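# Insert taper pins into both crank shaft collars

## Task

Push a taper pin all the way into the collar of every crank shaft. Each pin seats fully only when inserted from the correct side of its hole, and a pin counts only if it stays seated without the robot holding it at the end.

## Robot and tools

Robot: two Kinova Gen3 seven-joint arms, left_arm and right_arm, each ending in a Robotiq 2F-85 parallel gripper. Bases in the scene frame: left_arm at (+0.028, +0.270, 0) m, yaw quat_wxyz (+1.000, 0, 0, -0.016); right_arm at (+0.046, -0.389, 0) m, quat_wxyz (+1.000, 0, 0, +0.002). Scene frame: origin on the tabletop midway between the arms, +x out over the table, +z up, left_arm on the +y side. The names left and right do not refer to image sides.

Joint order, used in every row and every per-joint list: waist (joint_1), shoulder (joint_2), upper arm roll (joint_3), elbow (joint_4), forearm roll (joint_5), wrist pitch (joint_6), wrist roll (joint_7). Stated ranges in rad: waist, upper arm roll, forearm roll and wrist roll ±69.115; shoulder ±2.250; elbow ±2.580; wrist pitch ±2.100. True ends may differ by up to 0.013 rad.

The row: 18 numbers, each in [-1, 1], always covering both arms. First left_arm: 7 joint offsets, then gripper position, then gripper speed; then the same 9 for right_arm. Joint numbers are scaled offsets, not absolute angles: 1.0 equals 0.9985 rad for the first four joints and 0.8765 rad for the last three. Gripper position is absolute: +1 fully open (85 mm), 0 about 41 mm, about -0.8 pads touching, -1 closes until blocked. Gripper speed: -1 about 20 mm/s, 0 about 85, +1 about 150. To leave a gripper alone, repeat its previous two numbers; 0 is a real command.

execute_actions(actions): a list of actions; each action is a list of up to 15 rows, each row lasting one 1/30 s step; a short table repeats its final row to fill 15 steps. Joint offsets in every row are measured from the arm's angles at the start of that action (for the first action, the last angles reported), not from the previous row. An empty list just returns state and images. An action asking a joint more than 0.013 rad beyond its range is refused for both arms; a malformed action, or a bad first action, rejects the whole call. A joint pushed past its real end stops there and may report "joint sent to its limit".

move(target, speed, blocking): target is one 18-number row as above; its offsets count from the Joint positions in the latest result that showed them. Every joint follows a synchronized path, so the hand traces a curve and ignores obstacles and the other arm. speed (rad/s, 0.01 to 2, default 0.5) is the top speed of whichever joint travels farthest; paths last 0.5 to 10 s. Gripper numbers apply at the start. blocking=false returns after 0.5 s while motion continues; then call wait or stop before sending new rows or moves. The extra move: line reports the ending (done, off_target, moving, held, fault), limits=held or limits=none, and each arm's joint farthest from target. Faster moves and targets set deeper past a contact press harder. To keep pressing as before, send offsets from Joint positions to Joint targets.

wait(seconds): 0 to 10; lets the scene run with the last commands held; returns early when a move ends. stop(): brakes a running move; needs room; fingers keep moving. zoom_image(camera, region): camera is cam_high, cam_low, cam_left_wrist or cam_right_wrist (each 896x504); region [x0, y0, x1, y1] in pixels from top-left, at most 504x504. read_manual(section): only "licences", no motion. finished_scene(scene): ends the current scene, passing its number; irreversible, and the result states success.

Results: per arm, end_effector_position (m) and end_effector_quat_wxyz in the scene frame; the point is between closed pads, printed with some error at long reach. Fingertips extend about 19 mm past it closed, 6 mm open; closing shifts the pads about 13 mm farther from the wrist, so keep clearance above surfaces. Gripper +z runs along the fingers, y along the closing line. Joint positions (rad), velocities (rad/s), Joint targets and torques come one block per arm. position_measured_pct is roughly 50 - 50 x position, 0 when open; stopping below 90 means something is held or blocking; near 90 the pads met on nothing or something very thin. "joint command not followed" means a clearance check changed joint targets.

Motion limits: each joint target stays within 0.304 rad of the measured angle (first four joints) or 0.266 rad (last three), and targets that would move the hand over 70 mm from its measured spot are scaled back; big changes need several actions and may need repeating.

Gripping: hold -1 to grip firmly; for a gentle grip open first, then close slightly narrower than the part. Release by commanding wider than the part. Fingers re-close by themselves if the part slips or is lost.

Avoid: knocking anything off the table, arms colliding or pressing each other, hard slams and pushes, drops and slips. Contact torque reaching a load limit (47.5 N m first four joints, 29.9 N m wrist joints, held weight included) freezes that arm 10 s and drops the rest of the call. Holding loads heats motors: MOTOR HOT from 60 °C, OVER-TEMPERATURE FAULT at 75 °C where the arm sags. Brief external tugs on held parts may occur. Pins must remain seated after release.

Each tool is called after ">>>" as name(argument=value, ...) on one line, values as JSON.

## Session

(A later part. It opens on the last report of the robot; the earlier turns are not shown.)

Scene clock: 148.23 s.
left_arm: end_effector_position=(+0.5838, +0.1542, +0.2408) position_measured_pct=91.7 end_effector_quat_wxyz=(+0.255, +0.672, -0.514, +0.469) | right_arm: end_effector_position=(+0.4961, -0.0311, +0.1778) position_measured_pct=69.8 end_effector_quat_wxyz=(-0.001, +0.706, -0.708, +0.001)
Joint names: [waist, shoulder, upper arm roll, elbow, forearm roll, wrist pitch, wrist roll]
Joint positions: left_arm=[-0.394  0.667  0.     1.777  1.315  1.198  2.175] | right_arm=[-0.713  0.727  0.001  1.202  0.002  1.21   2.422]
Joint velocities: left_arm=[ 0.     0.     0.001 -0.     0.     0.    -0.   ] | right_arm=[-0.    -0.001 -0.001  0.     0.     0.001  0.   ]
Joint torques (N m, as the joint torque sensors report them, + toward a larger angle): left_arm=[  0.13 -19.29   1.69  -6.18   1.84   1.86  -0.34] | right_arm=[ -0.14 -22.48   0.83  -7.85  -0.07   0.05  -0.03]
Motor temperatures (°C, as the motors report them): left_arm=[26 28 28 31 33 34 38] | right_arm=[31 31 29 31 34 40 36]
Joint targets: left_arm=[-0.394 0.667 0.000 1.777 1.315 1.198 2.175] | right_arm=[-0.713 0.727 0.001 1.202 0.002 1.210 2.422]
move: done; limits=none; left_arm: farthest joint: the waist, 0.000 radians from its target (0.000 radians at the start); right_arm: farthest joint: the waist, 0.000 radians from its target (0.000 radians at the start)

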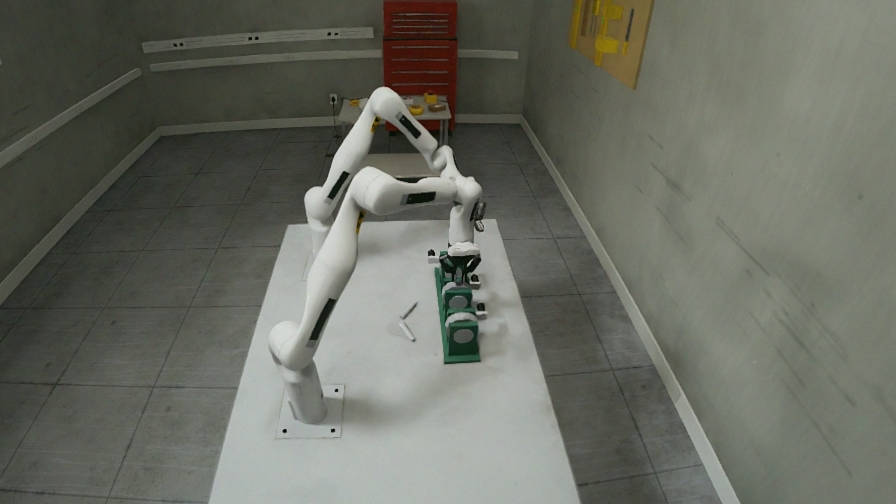

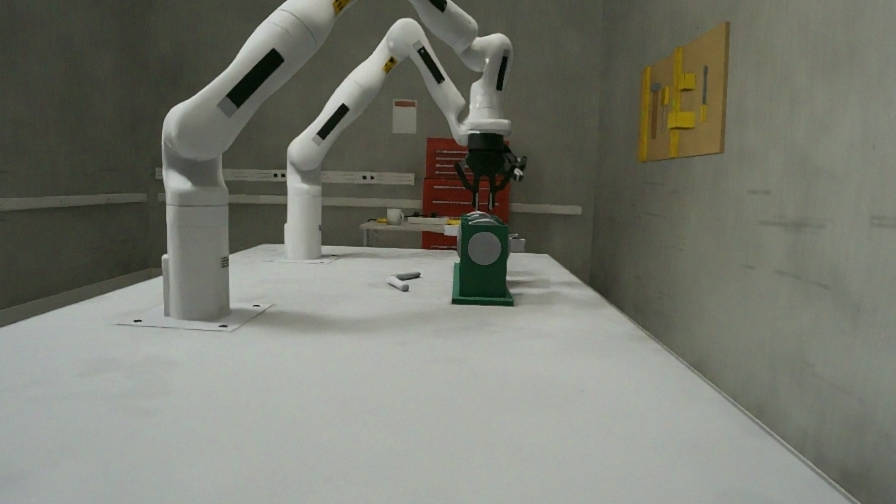

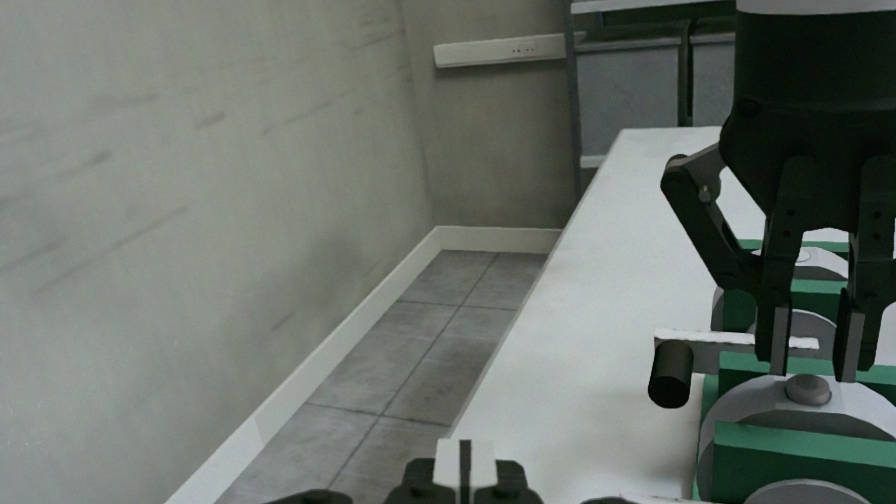

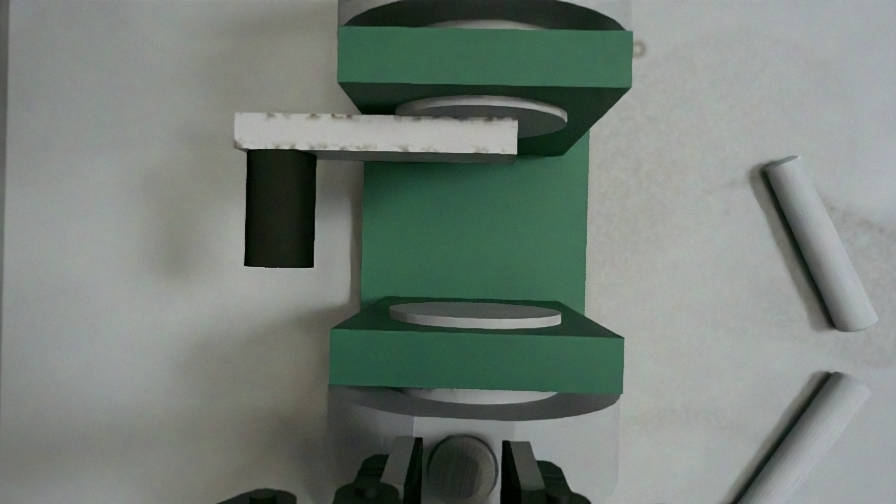

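>>> move(target=[0,0,0,0,0,0,0,-1,0, 0,0.0113,0,0.0185,0,-0.034,0,-0.42,0], speed=0.04)

>>> move(target=[0,0,0,0,0,0,0,-1,0, 0,0.001,0,0,0,0,0,-0.66,-0.7], speed=0.02)

>>> move(target=[-0.3,-0.08,0,0,0,0,0,-1,0, 0,-0.0188,0,-0.031,0,0.0565,0.15,-0.66,-0.7], speed=0.2)

Scene clock: 149.50 s.
left_arm: end_effector_position=(+0.5838, +0.1542, +0.2408) position_measured_pct=91.7 end_effector_quat_wxyz=(+0.255, +0.672, -0.514, +0.469) | right_arm: end_effector_position=(+0.4966, -0.0307, +0.1675) position_measured_pct=71.0 end_effector_quat_wxyz=(-0.002, +0.706, -0.708, +0.002)
Joint names: [waist, shoulder, upper arm roll, elbow, forearm roll, wrist pitch, wrist roll]
Joint positions: left_arm=[-0.394  0.667  0.     1.777  1.315  1.198  2.175] | right_arm=[-0.713  0.736  0.001  1.22   0.002  1.181  2.422]
Joint velocities: left_arm=[-0.     0.    -0.002  0.     0.     0.001 -0.   ] | right_arm=[-0.    -0.    -0.001  0.002 -0.    -0.001  0.   ]
Joint torques (N m, as the joint torque sensors report them, + toward a larger angle): left_arm=[ -0.05 -18.94   1.61  -6.11   1.42   1.61  -0.15] | right_arm=[ -0.15 -20.94   1.08  -7.34   0.18  -0.16  -0.15]
Motor temperatures (°C, as the motors report them): left_arm=[26 28 28 31 33 34 38] | right_arm=[31 31 29 31 34 40 36]
Joint targets: left_arm=[-0.394 0.667 0.000 1.777 1.315 1.198 2.175] | right_arm=[-0.713 0.738 0.001 1.221 0.002 1.180 2.422]
move: done; limits=none; left_arm: farthest joint: the waist, 0.000 radians from its target (0.000 radians at the start); right_arm: farthest joint: the shoulder, 0.003 radians from its target (0.012 radians at the start)

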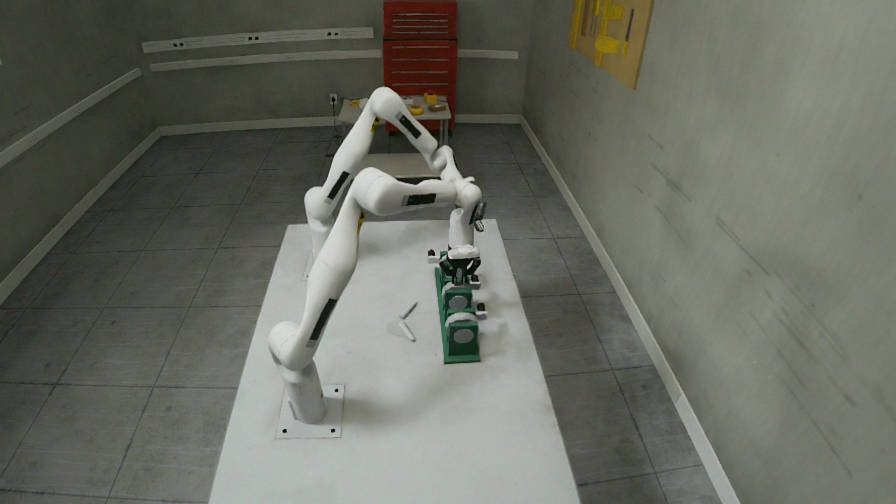

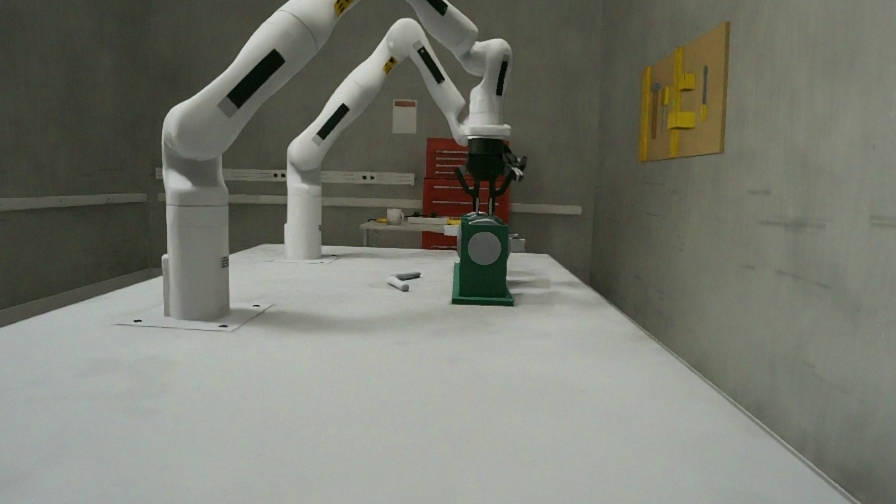

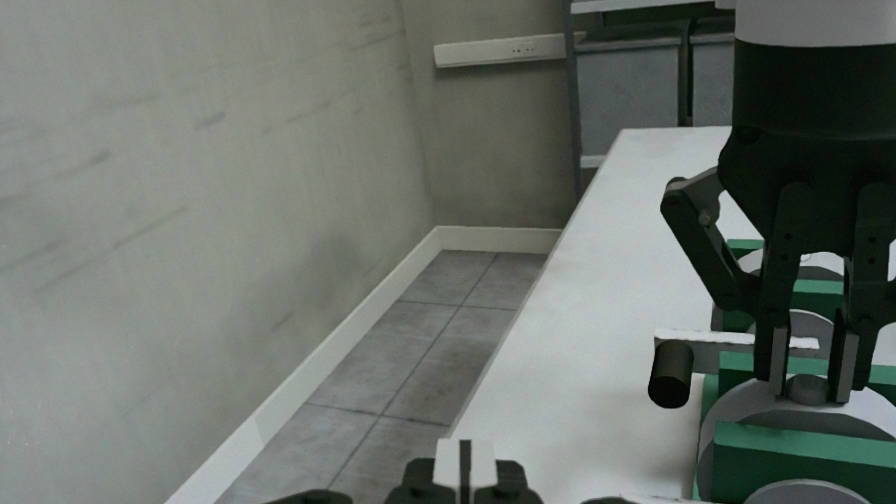

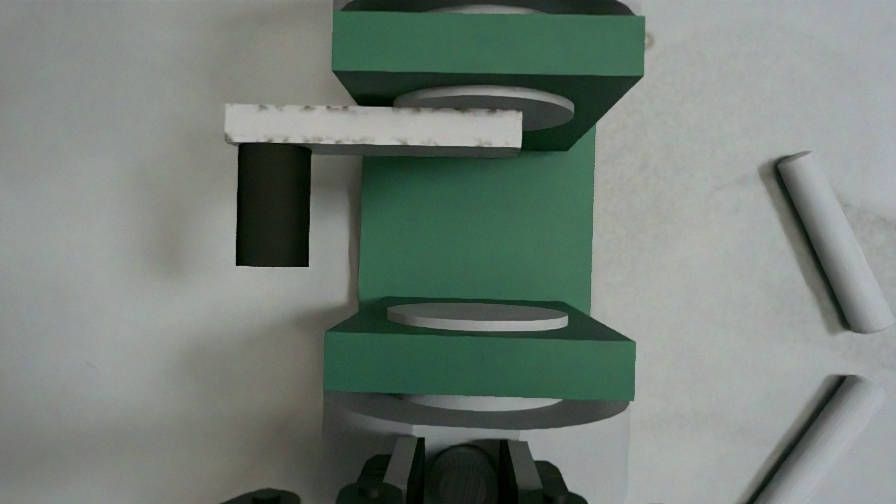

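Scene clock: 150.20 s.
left_arm: end_effector_position=(+0.5838, +0.1542, +0.2408) position_measured_pct=91.7 end_effector_quat_wxyz=(+0.255, +0.672, -0.514, +0.469) | right_arm: end_effector_position=(+0.4964, -0.0306, +0.1683) position_measured_pct=78.2 end_effector_quat_wxyz=(-0.003, +0.706, -0.708, +0.001)
Joint names: [waist, shoulder, upper arm roll, elbow, forearm roll, wrist pitch, wrist roll]
Joint positions: left_arm=[-0.394  0.667  0.     1.777  1.315  1.198  2.175] | right_arm=[-0.713  0.734  0.001  1.22   0.002  1.182  2.422]
Joint velocities: left_arm=[-0.     0.     0.001  0.     0.    -0.    -0.   ] | right_arm=[ 0.     0.    -0.     0.002  0.    -0.    -0.   ]
Joint torques (N m, as the joint torque sensors report them, + toward a larger angle): left_arm=[  0.09 -19.13   1.52  -6.15   1.75   1.7   -0.42] | right_arm=[  0.36 -21.05   0.81  -7.72   0.19  -0.42   0.1 ]
Motor temperatures (°C, as the motors report them): left_arm=[26 28 28 31 33 34 38] | right_arm=[31 31 29 31 34 40 36]
Joint targets: left_arm=[-0.394 0.667 0.000 1.777 1.315 1.198 2.175] | right_arm=[-0.713 0.737 0.001 1.220 0.002 1.181 2.422]
move: done; limits=none; left_arm: farthest joint: the waist, 0.000 radians from its target (0.000 radians at the start); right_arm: farthest joint: the shoulder, 0.003 radians from its target (0.001 radians at the start)

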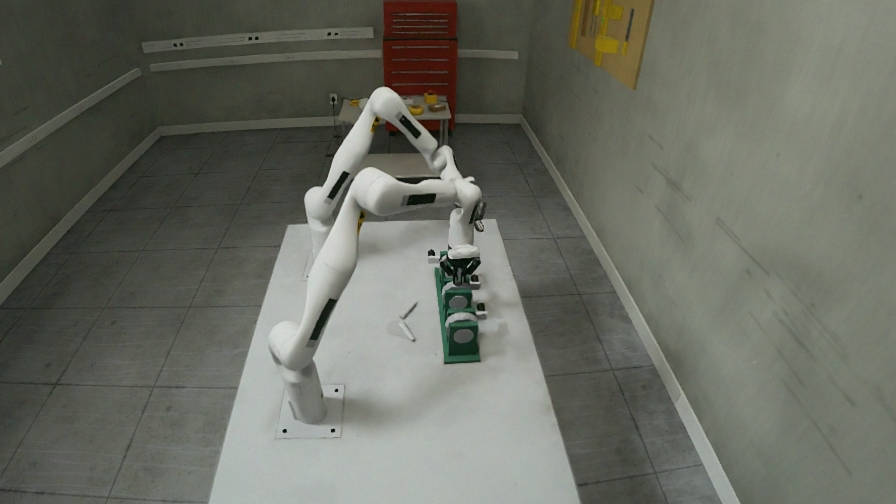

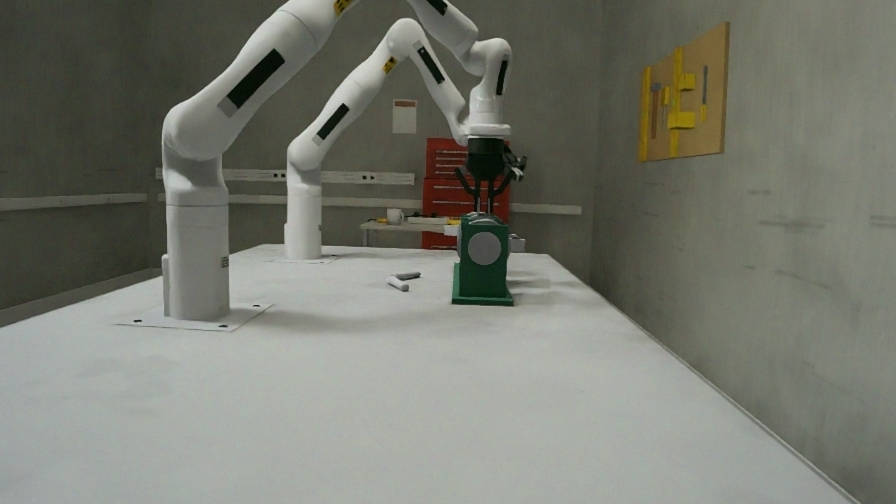

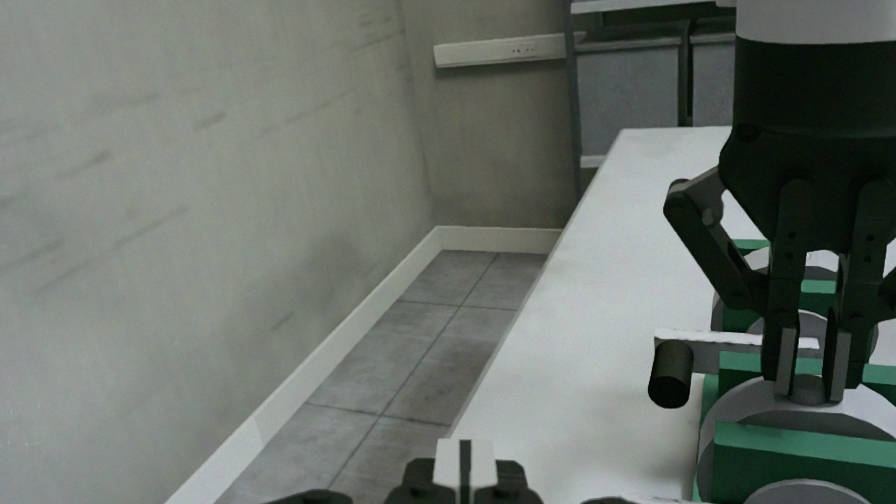

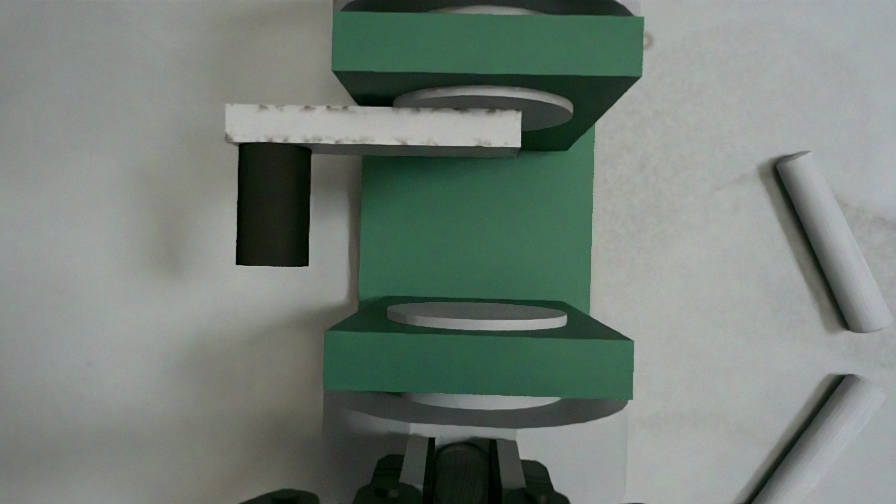

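Scene clock: 152.07 s.
left_arm: end_effector_position=(+0.5949, +0.3245, +0.2792) position_measured_pct=91.7 end_effector_quat_wxyz=(+0.151, +0.729, -0.426, +0.515) | right_arm: end_effector_position=(+0.4922, -0.0313, +0.1708) position_measured_pct=78.6 end_effector_quat_wxyz=(+0.010, +0.751, -0.660, -0.001)
Joint names: [waist, shoulder, upper arm roll, elbow, forearm roll, wrist pitch, wrist roll]
Joint positions: left_arm=[-0.693  0.587  0.     1.777  1.315  1.198  2.175] | right_arm=[-0.715  0.742 -0.     1.196  0.     1.223  2.553]
Joint velocities: left_arm=[-0.004 -0.    -0.     0.    -0.     0.001 -0.   ] | right_arm=[-0.    -0.001  0.    -0.     0.    -0.001 -0.   ]
Joint torques (N m, as the joint torque sensors report them, + toward a larger angle): left_arm=[  0.28 -18.24   1.9   -6.68   1.95   1.5   -0.11] | right_arm=[  1.17 -43.23   2.18 -13.73   0.48   3.98   0.35]
Motor temperatures (°C, as the motors report them): left_arm=[26 28 28 31 33 34 38] | right_arm=[31 31 29 31 34 40 36]
Joint targets: left_arm=[-0.694 0.587 0.000 1.777 1.315 1.198 2.175] | right_arm=[-0.713 0.715 0.001 1.189 0.002 1.232 2.554]
move: off_target (right_arm); limits=none; left_arm: farthest joint: the waist, 0.000 radians from its target (0.299 radians at the start); right_arm: farthest joint: the shoulder, 0.027 radians from its target (0.019 radians at the start)

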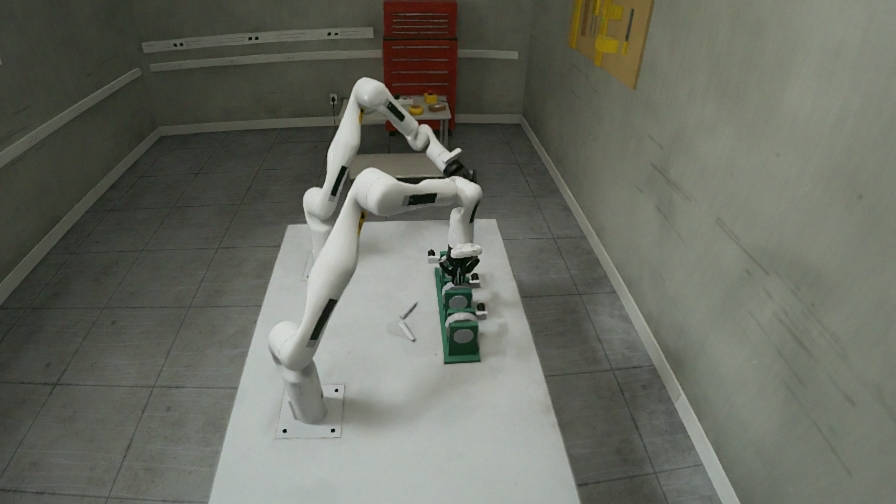

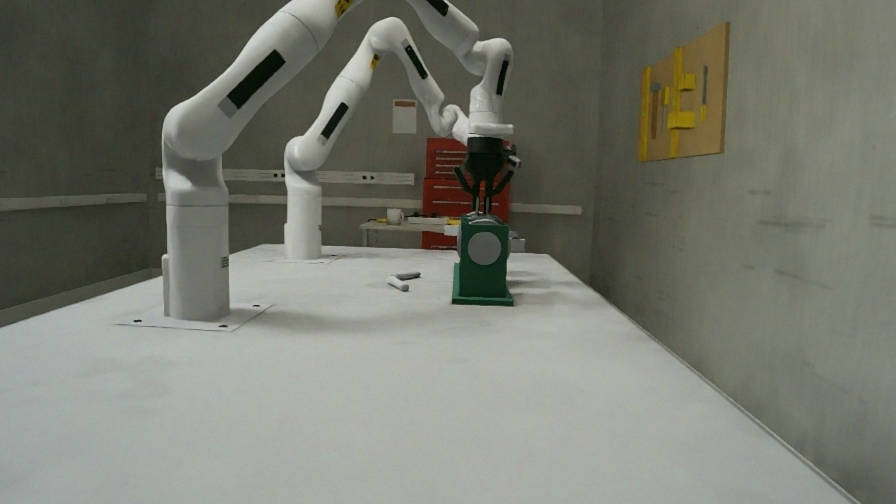

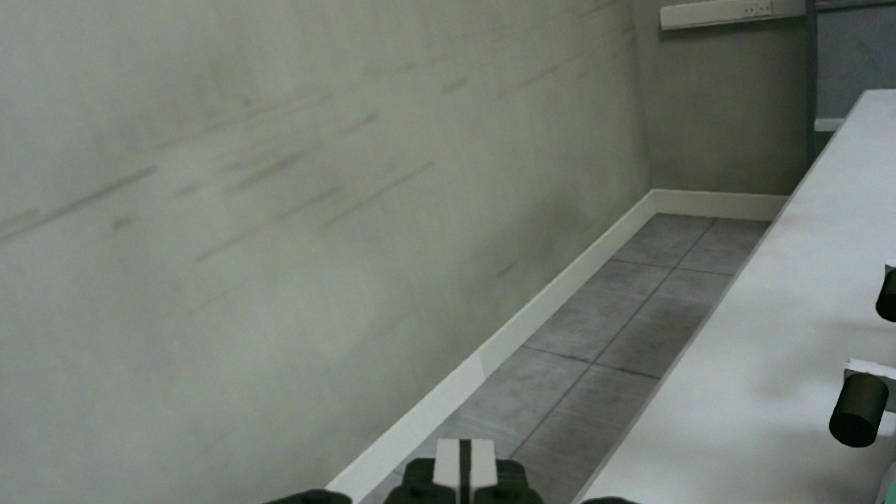

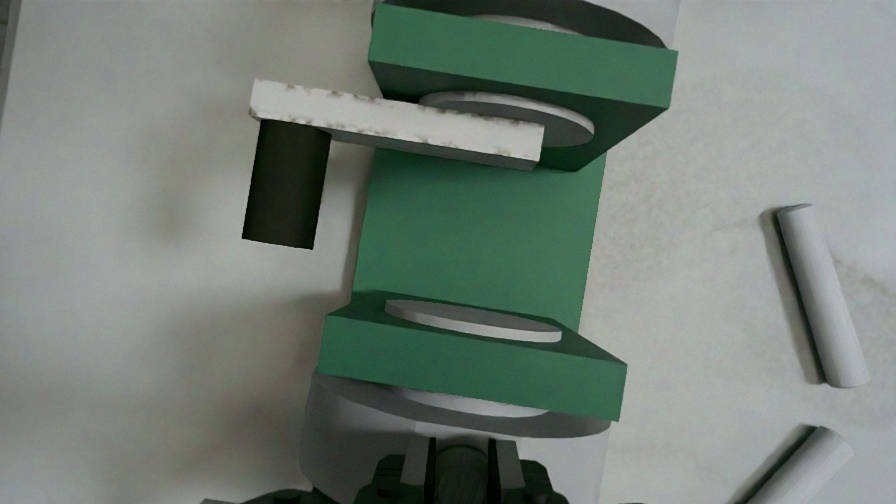

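>>> move(target=[0,0,0,0,0,0,0,-1,0, 0.001,-0.022,0,0.004,0,-0.006,0.3,-0.66,-0.7], speed=0.15)

Scene clock: 154.33 s.
left_arm: end_effector_position=(+0.5949, +0.3245, +0.2792) position_measured_pct=91.7 end_effector_quat_wxyz=(+0.151, +0.729, -0.426, +0.515) | right_arm: end_effector_position=(+0.4943, -0.0302, +0.1821) position_measured_pct=82.9 end_effector_quat_wxyz=(-0.001, +0.831, -0.556, +0.000)
Joint names: [waist, shoulder, upper arm roll, elbow, forearm roll, wrist pitch, wrist roll]
Joint positions: left_arm=[-0.693  0.587  0.     1.777  1.315  1.198  2.175] | right_arm=[-0.714  0.72  -0.     1.2    0.     1.218  2.816]
Joint velocities: left_arm=[ 0.001 -0.    -0.001 -0.     0.     0.003  0.   ] | right_arm=[-0.    -0.004 -0.     0.002 -0.    -0.     0.   ]
Joint torques (N m, as the joint torque sensors report them, + toward a larger angle): left_arm=[ -0.02 -18.52   1.3   -6.69   1.78   1.62  -0.33] | right_arm=[ -0.62 -22.7    0.66  -8.07   0.07   0.31   0.04]
Motor temperatures (°C, as the motors report them): left_arm=[26 28 28 31 33 34 38] | right_arm=[31 31 29 32 34 40 36]
Joint targets: left_arm=[-0.693 0.587 0.000 1.777 1.315 1.198 2.175] | right_arm=[-0.714 0.720 -0.000 1.200 0.000 1.218 2.816]
move: done; limits=none; left_arm: farthest joint: the waist, 0.000 radians from its target (0.001 radians at the start); right_arm: farthest joint: the waist, 0.000 radians from its target (0.001 radians at the start)

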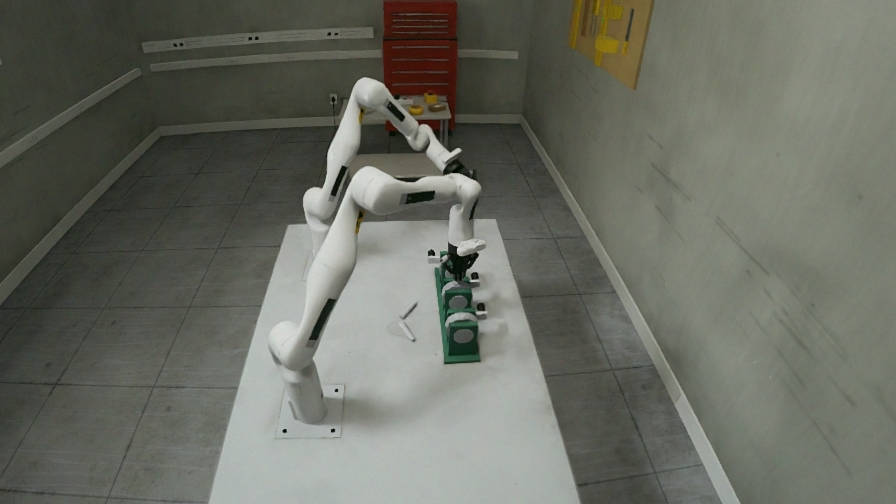

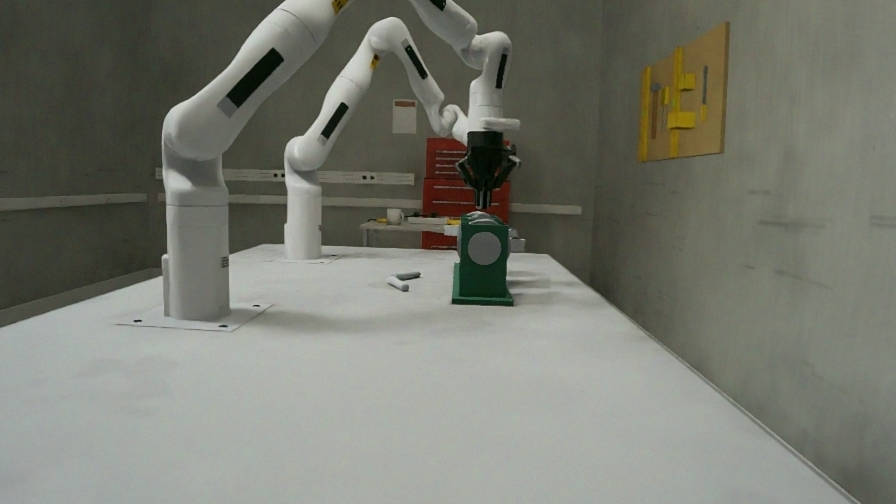

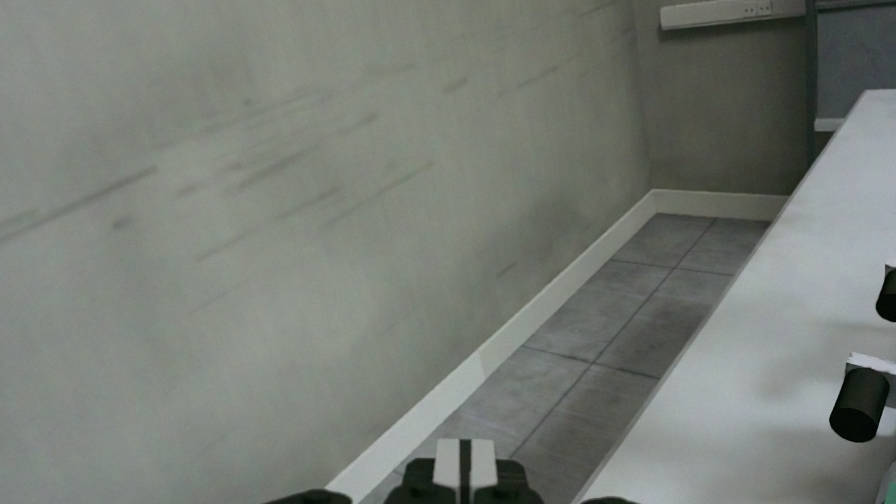

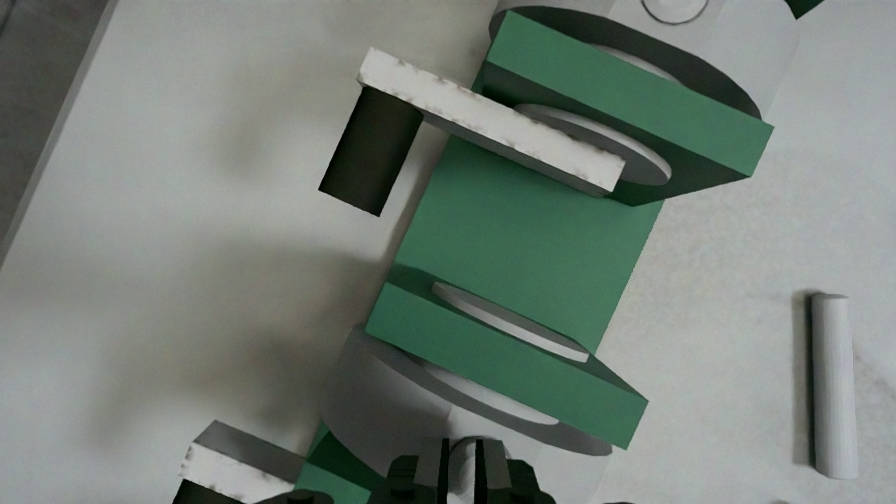

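>>> move(target=[0.33,0.08,0,0,0,0,0,-1,0, 0,0,0,0,0,0,-0.45,-0.38,0], speed=0.5)

>>> zoom_image(camera="cam_left_wrist", region=[696,300,896,500])

Scene clock: 155.90 s.
left_arm: end_effector_position=(+0.5801, +0.1376, +0.2408) position_measured_pct=91.7 end_effector_quat_wxyz=(+0.262, +0.664, -0.524, +0.465) | right_arm: end_effector_position=(+0.4943, -0.0302, +0.1821) position_measured_pct=69.0 end_effector_quat_wxyz=(-0.002, +0.706, -0.708, +0.000)
Joint names: [waist, shoulder, upper arm roll, elbow, forearm roll, wrist pitch, wrist roll]
Joint positions: left_arm=[-0.364  0.667  0.     1.777  1.315  1.198  2.175] | right_arm=[-0.714  0.72  -0.     1.2    0.     1.218  2.422]
Joint velocities: left_arm=[ 0.003  0.001  0.001  0.    -0.     0.001 -0.   ] | right_arm=[-0.     0.    -0.    -0.001 -0.    -0.001 -0.   ]
Joint torques (N m, as the joint torque sensors report them, + toward a larger angle): left_arm=[ -0.42 -18.96   1.65  -5.91   1.7    1.69  -0.11] | right_arm=[ -0.01 -22.53   0.75  -8.21   0.22   0.3   -0.21]
Motor temperatures (°C, as the motors report them): left_arm=[26 28 28 31 33 34 38] | right_arm=[31 31 29 32 34 40 36]
Joint targets: left_arm=[-0.364 0.667 0.000 1.777 1.315 1.198 2.175] | right_arm=[-0.714 0.720 -0.000 1.200 0.000 1.218 2.422]
move: done; limits=none; left_arm: farthest joint: the waist, 0.001 radians from its target (0.330 radians at the start); right_arm: farthest joint: the waist, 0.000 radians from its target (0.000 radians at the start)

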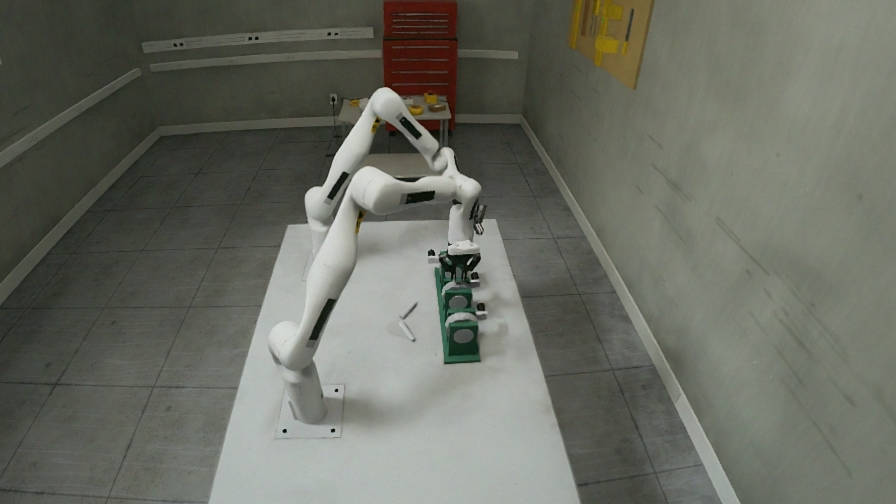

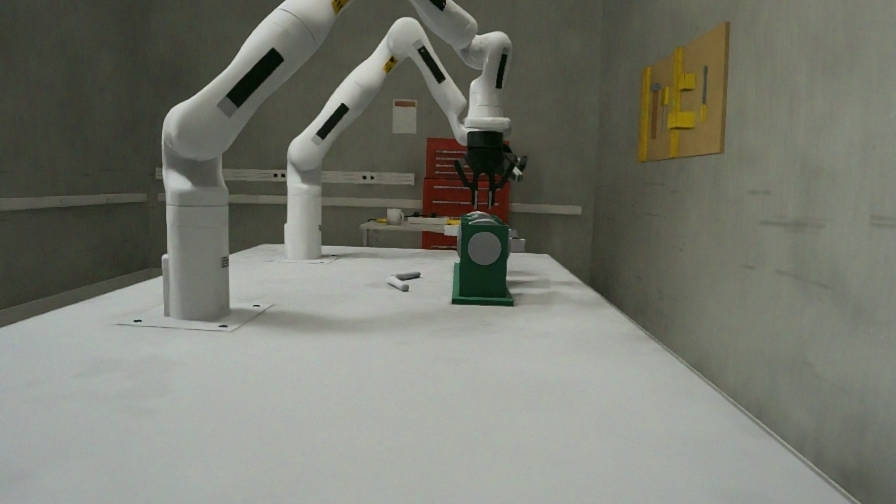

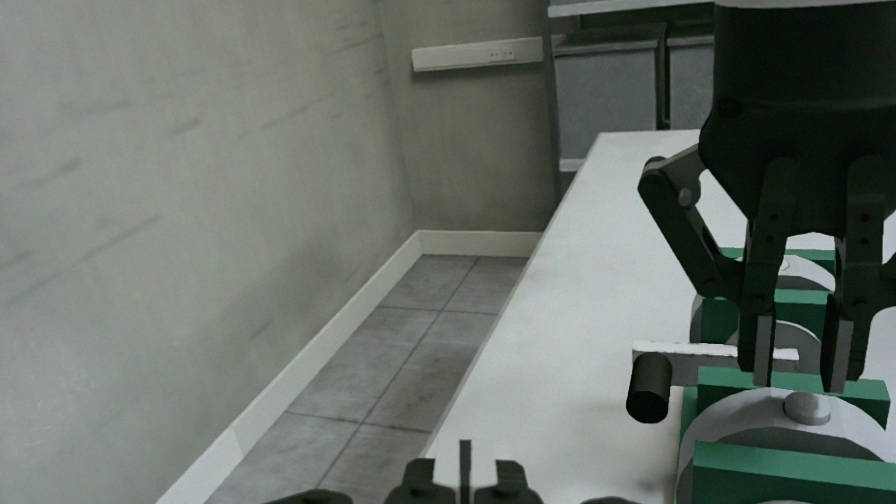

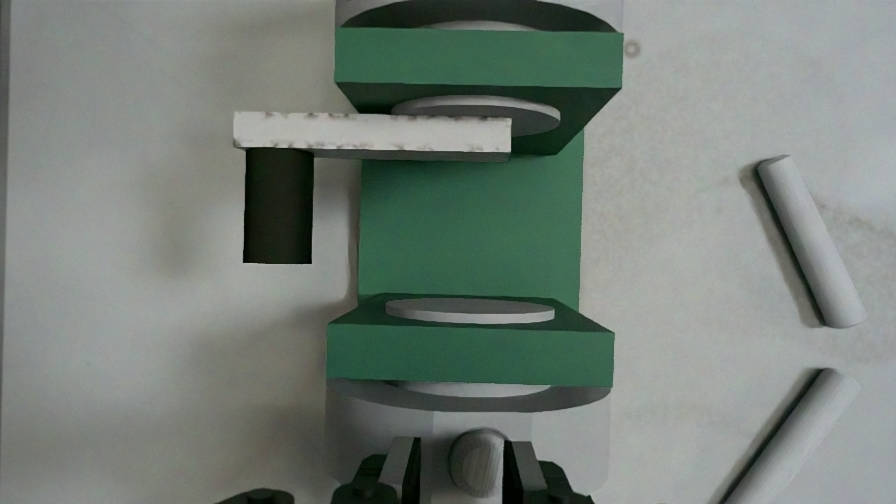

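Region (696, 300, 896, 500) of cam_left_wrist's 896x504 image, scaled by 2.520.

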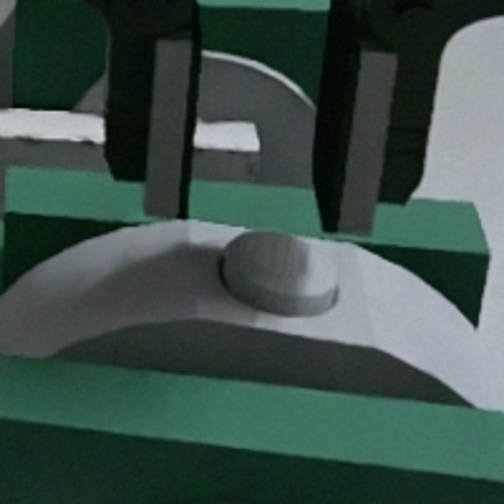

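>>> move(target=[0,0,0,0,0,0,0,-1,0, -0.029,-0.060,0,0.118,0.047,-0.127,-0.035,-0.38,0], speed=0.3)

Scene clock: 157.17 s.
left_arm: end_effector_position=(+0.5801, +0.1376, +0.2408) position_measured_pct=91.7 end_effector_quat_wxyz=(+0.262, +0.664, -0.524, +0.465) | right_arm: end_effector_position=(+0.4846, -0.0323, +0.1818) position_measured_pct=69.0 end_effector_quat_wxyz=(-0.027, +0.711, -0.702, +0.020)
Joint names: [waist, shoulder, upper arm roll, elbow, forearm roll, wrist pitch, wrist roll]
Joint positions: left_arm=[-0.364  0.667  0.     1.777  1.315  1.198  2.175] | right_arm=[-0.743  0.661 -0.     1.318  0.041  1.107  2.391]
Joint velocities: left_arm=[ 0.001  0.     0.001  0.001  0.    -0.     0.   ] | right_arm=[-0.001 -0.003 -0.001 -0.     0.    -0.    -0.   ]
Joint torques (N m, as the joint torque sensors report them, + toward a larger angle): left_arm=[ -0.41 -19.25   2.14  -6.45   1.59   1.72  -0.04] | right_arm=[ -0.1  -21.42   0.21  -8.02   0.26   0.03  -0.1 ]
Motor temperatures (°C, as the motors report them): left_arm=[26 28 28 31 33 34 38] | right_arm=[31 31 29 32 34 40 36]
Joint targets: left_arm=[-0.364 0.667 0.000 1.777 1.315 1.198 2.175] | right_arm=[-0.743 0.660 -0.000 1.318 0.041 1.107 2.391]
move: done; limits=none; left_arm: farthest joint: the waist, 0.000 radians from its target (0.000 radians at the start); right_arm: farthest joint: the shoulder, 0.001 radians from its target (0.060 radians at the start)

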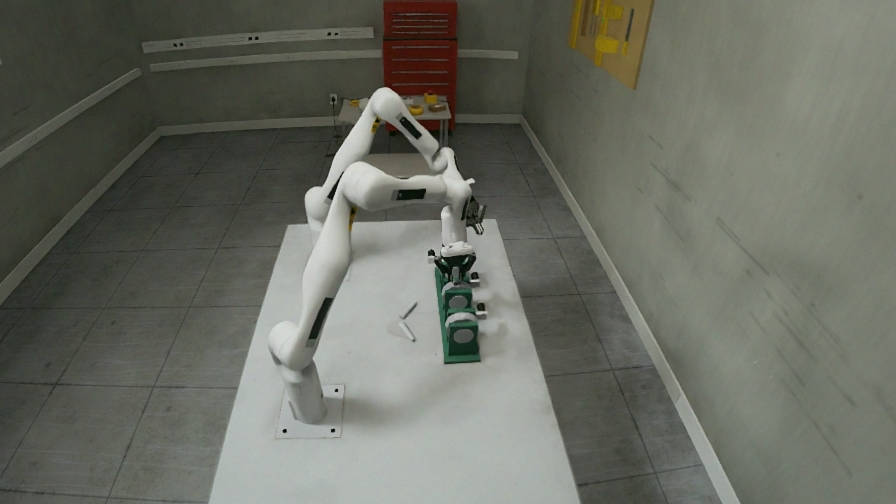

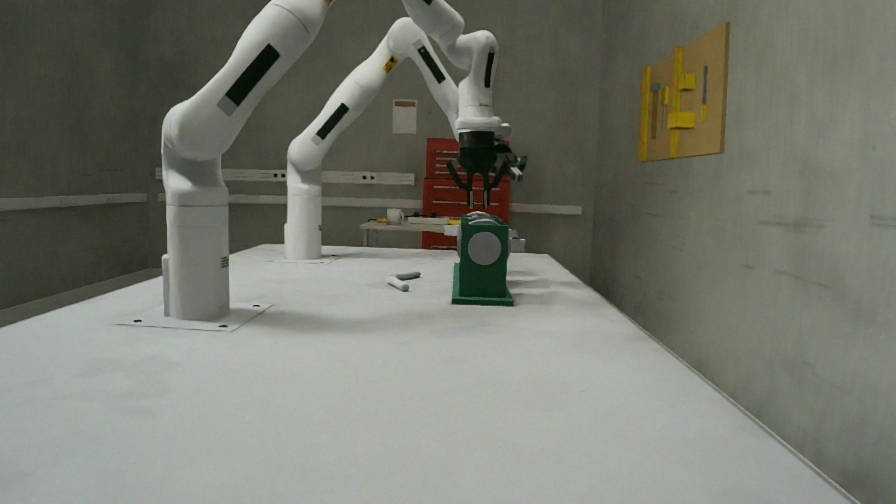

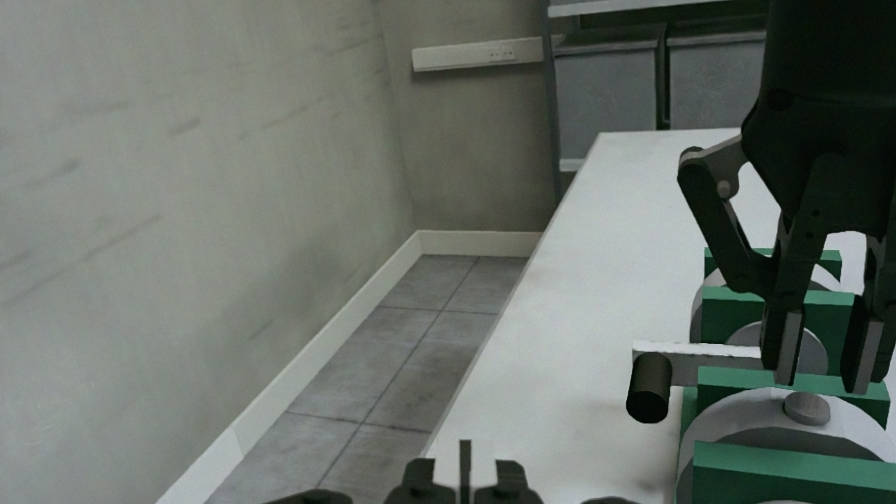

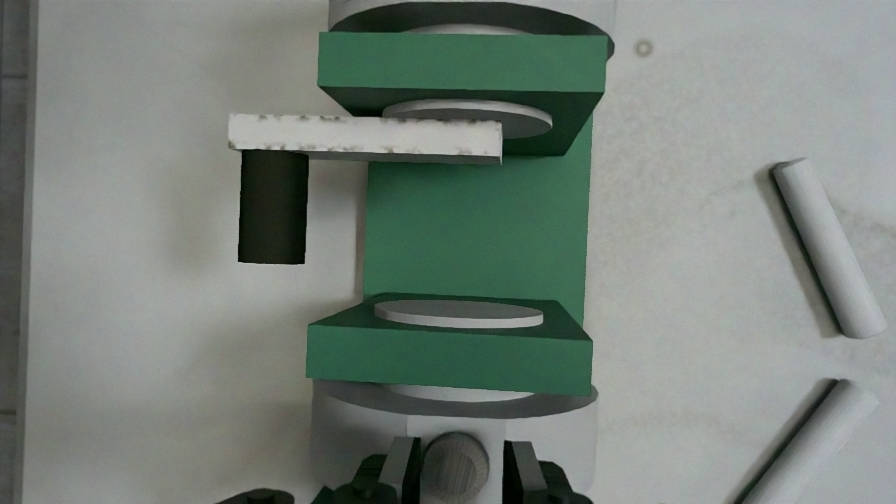

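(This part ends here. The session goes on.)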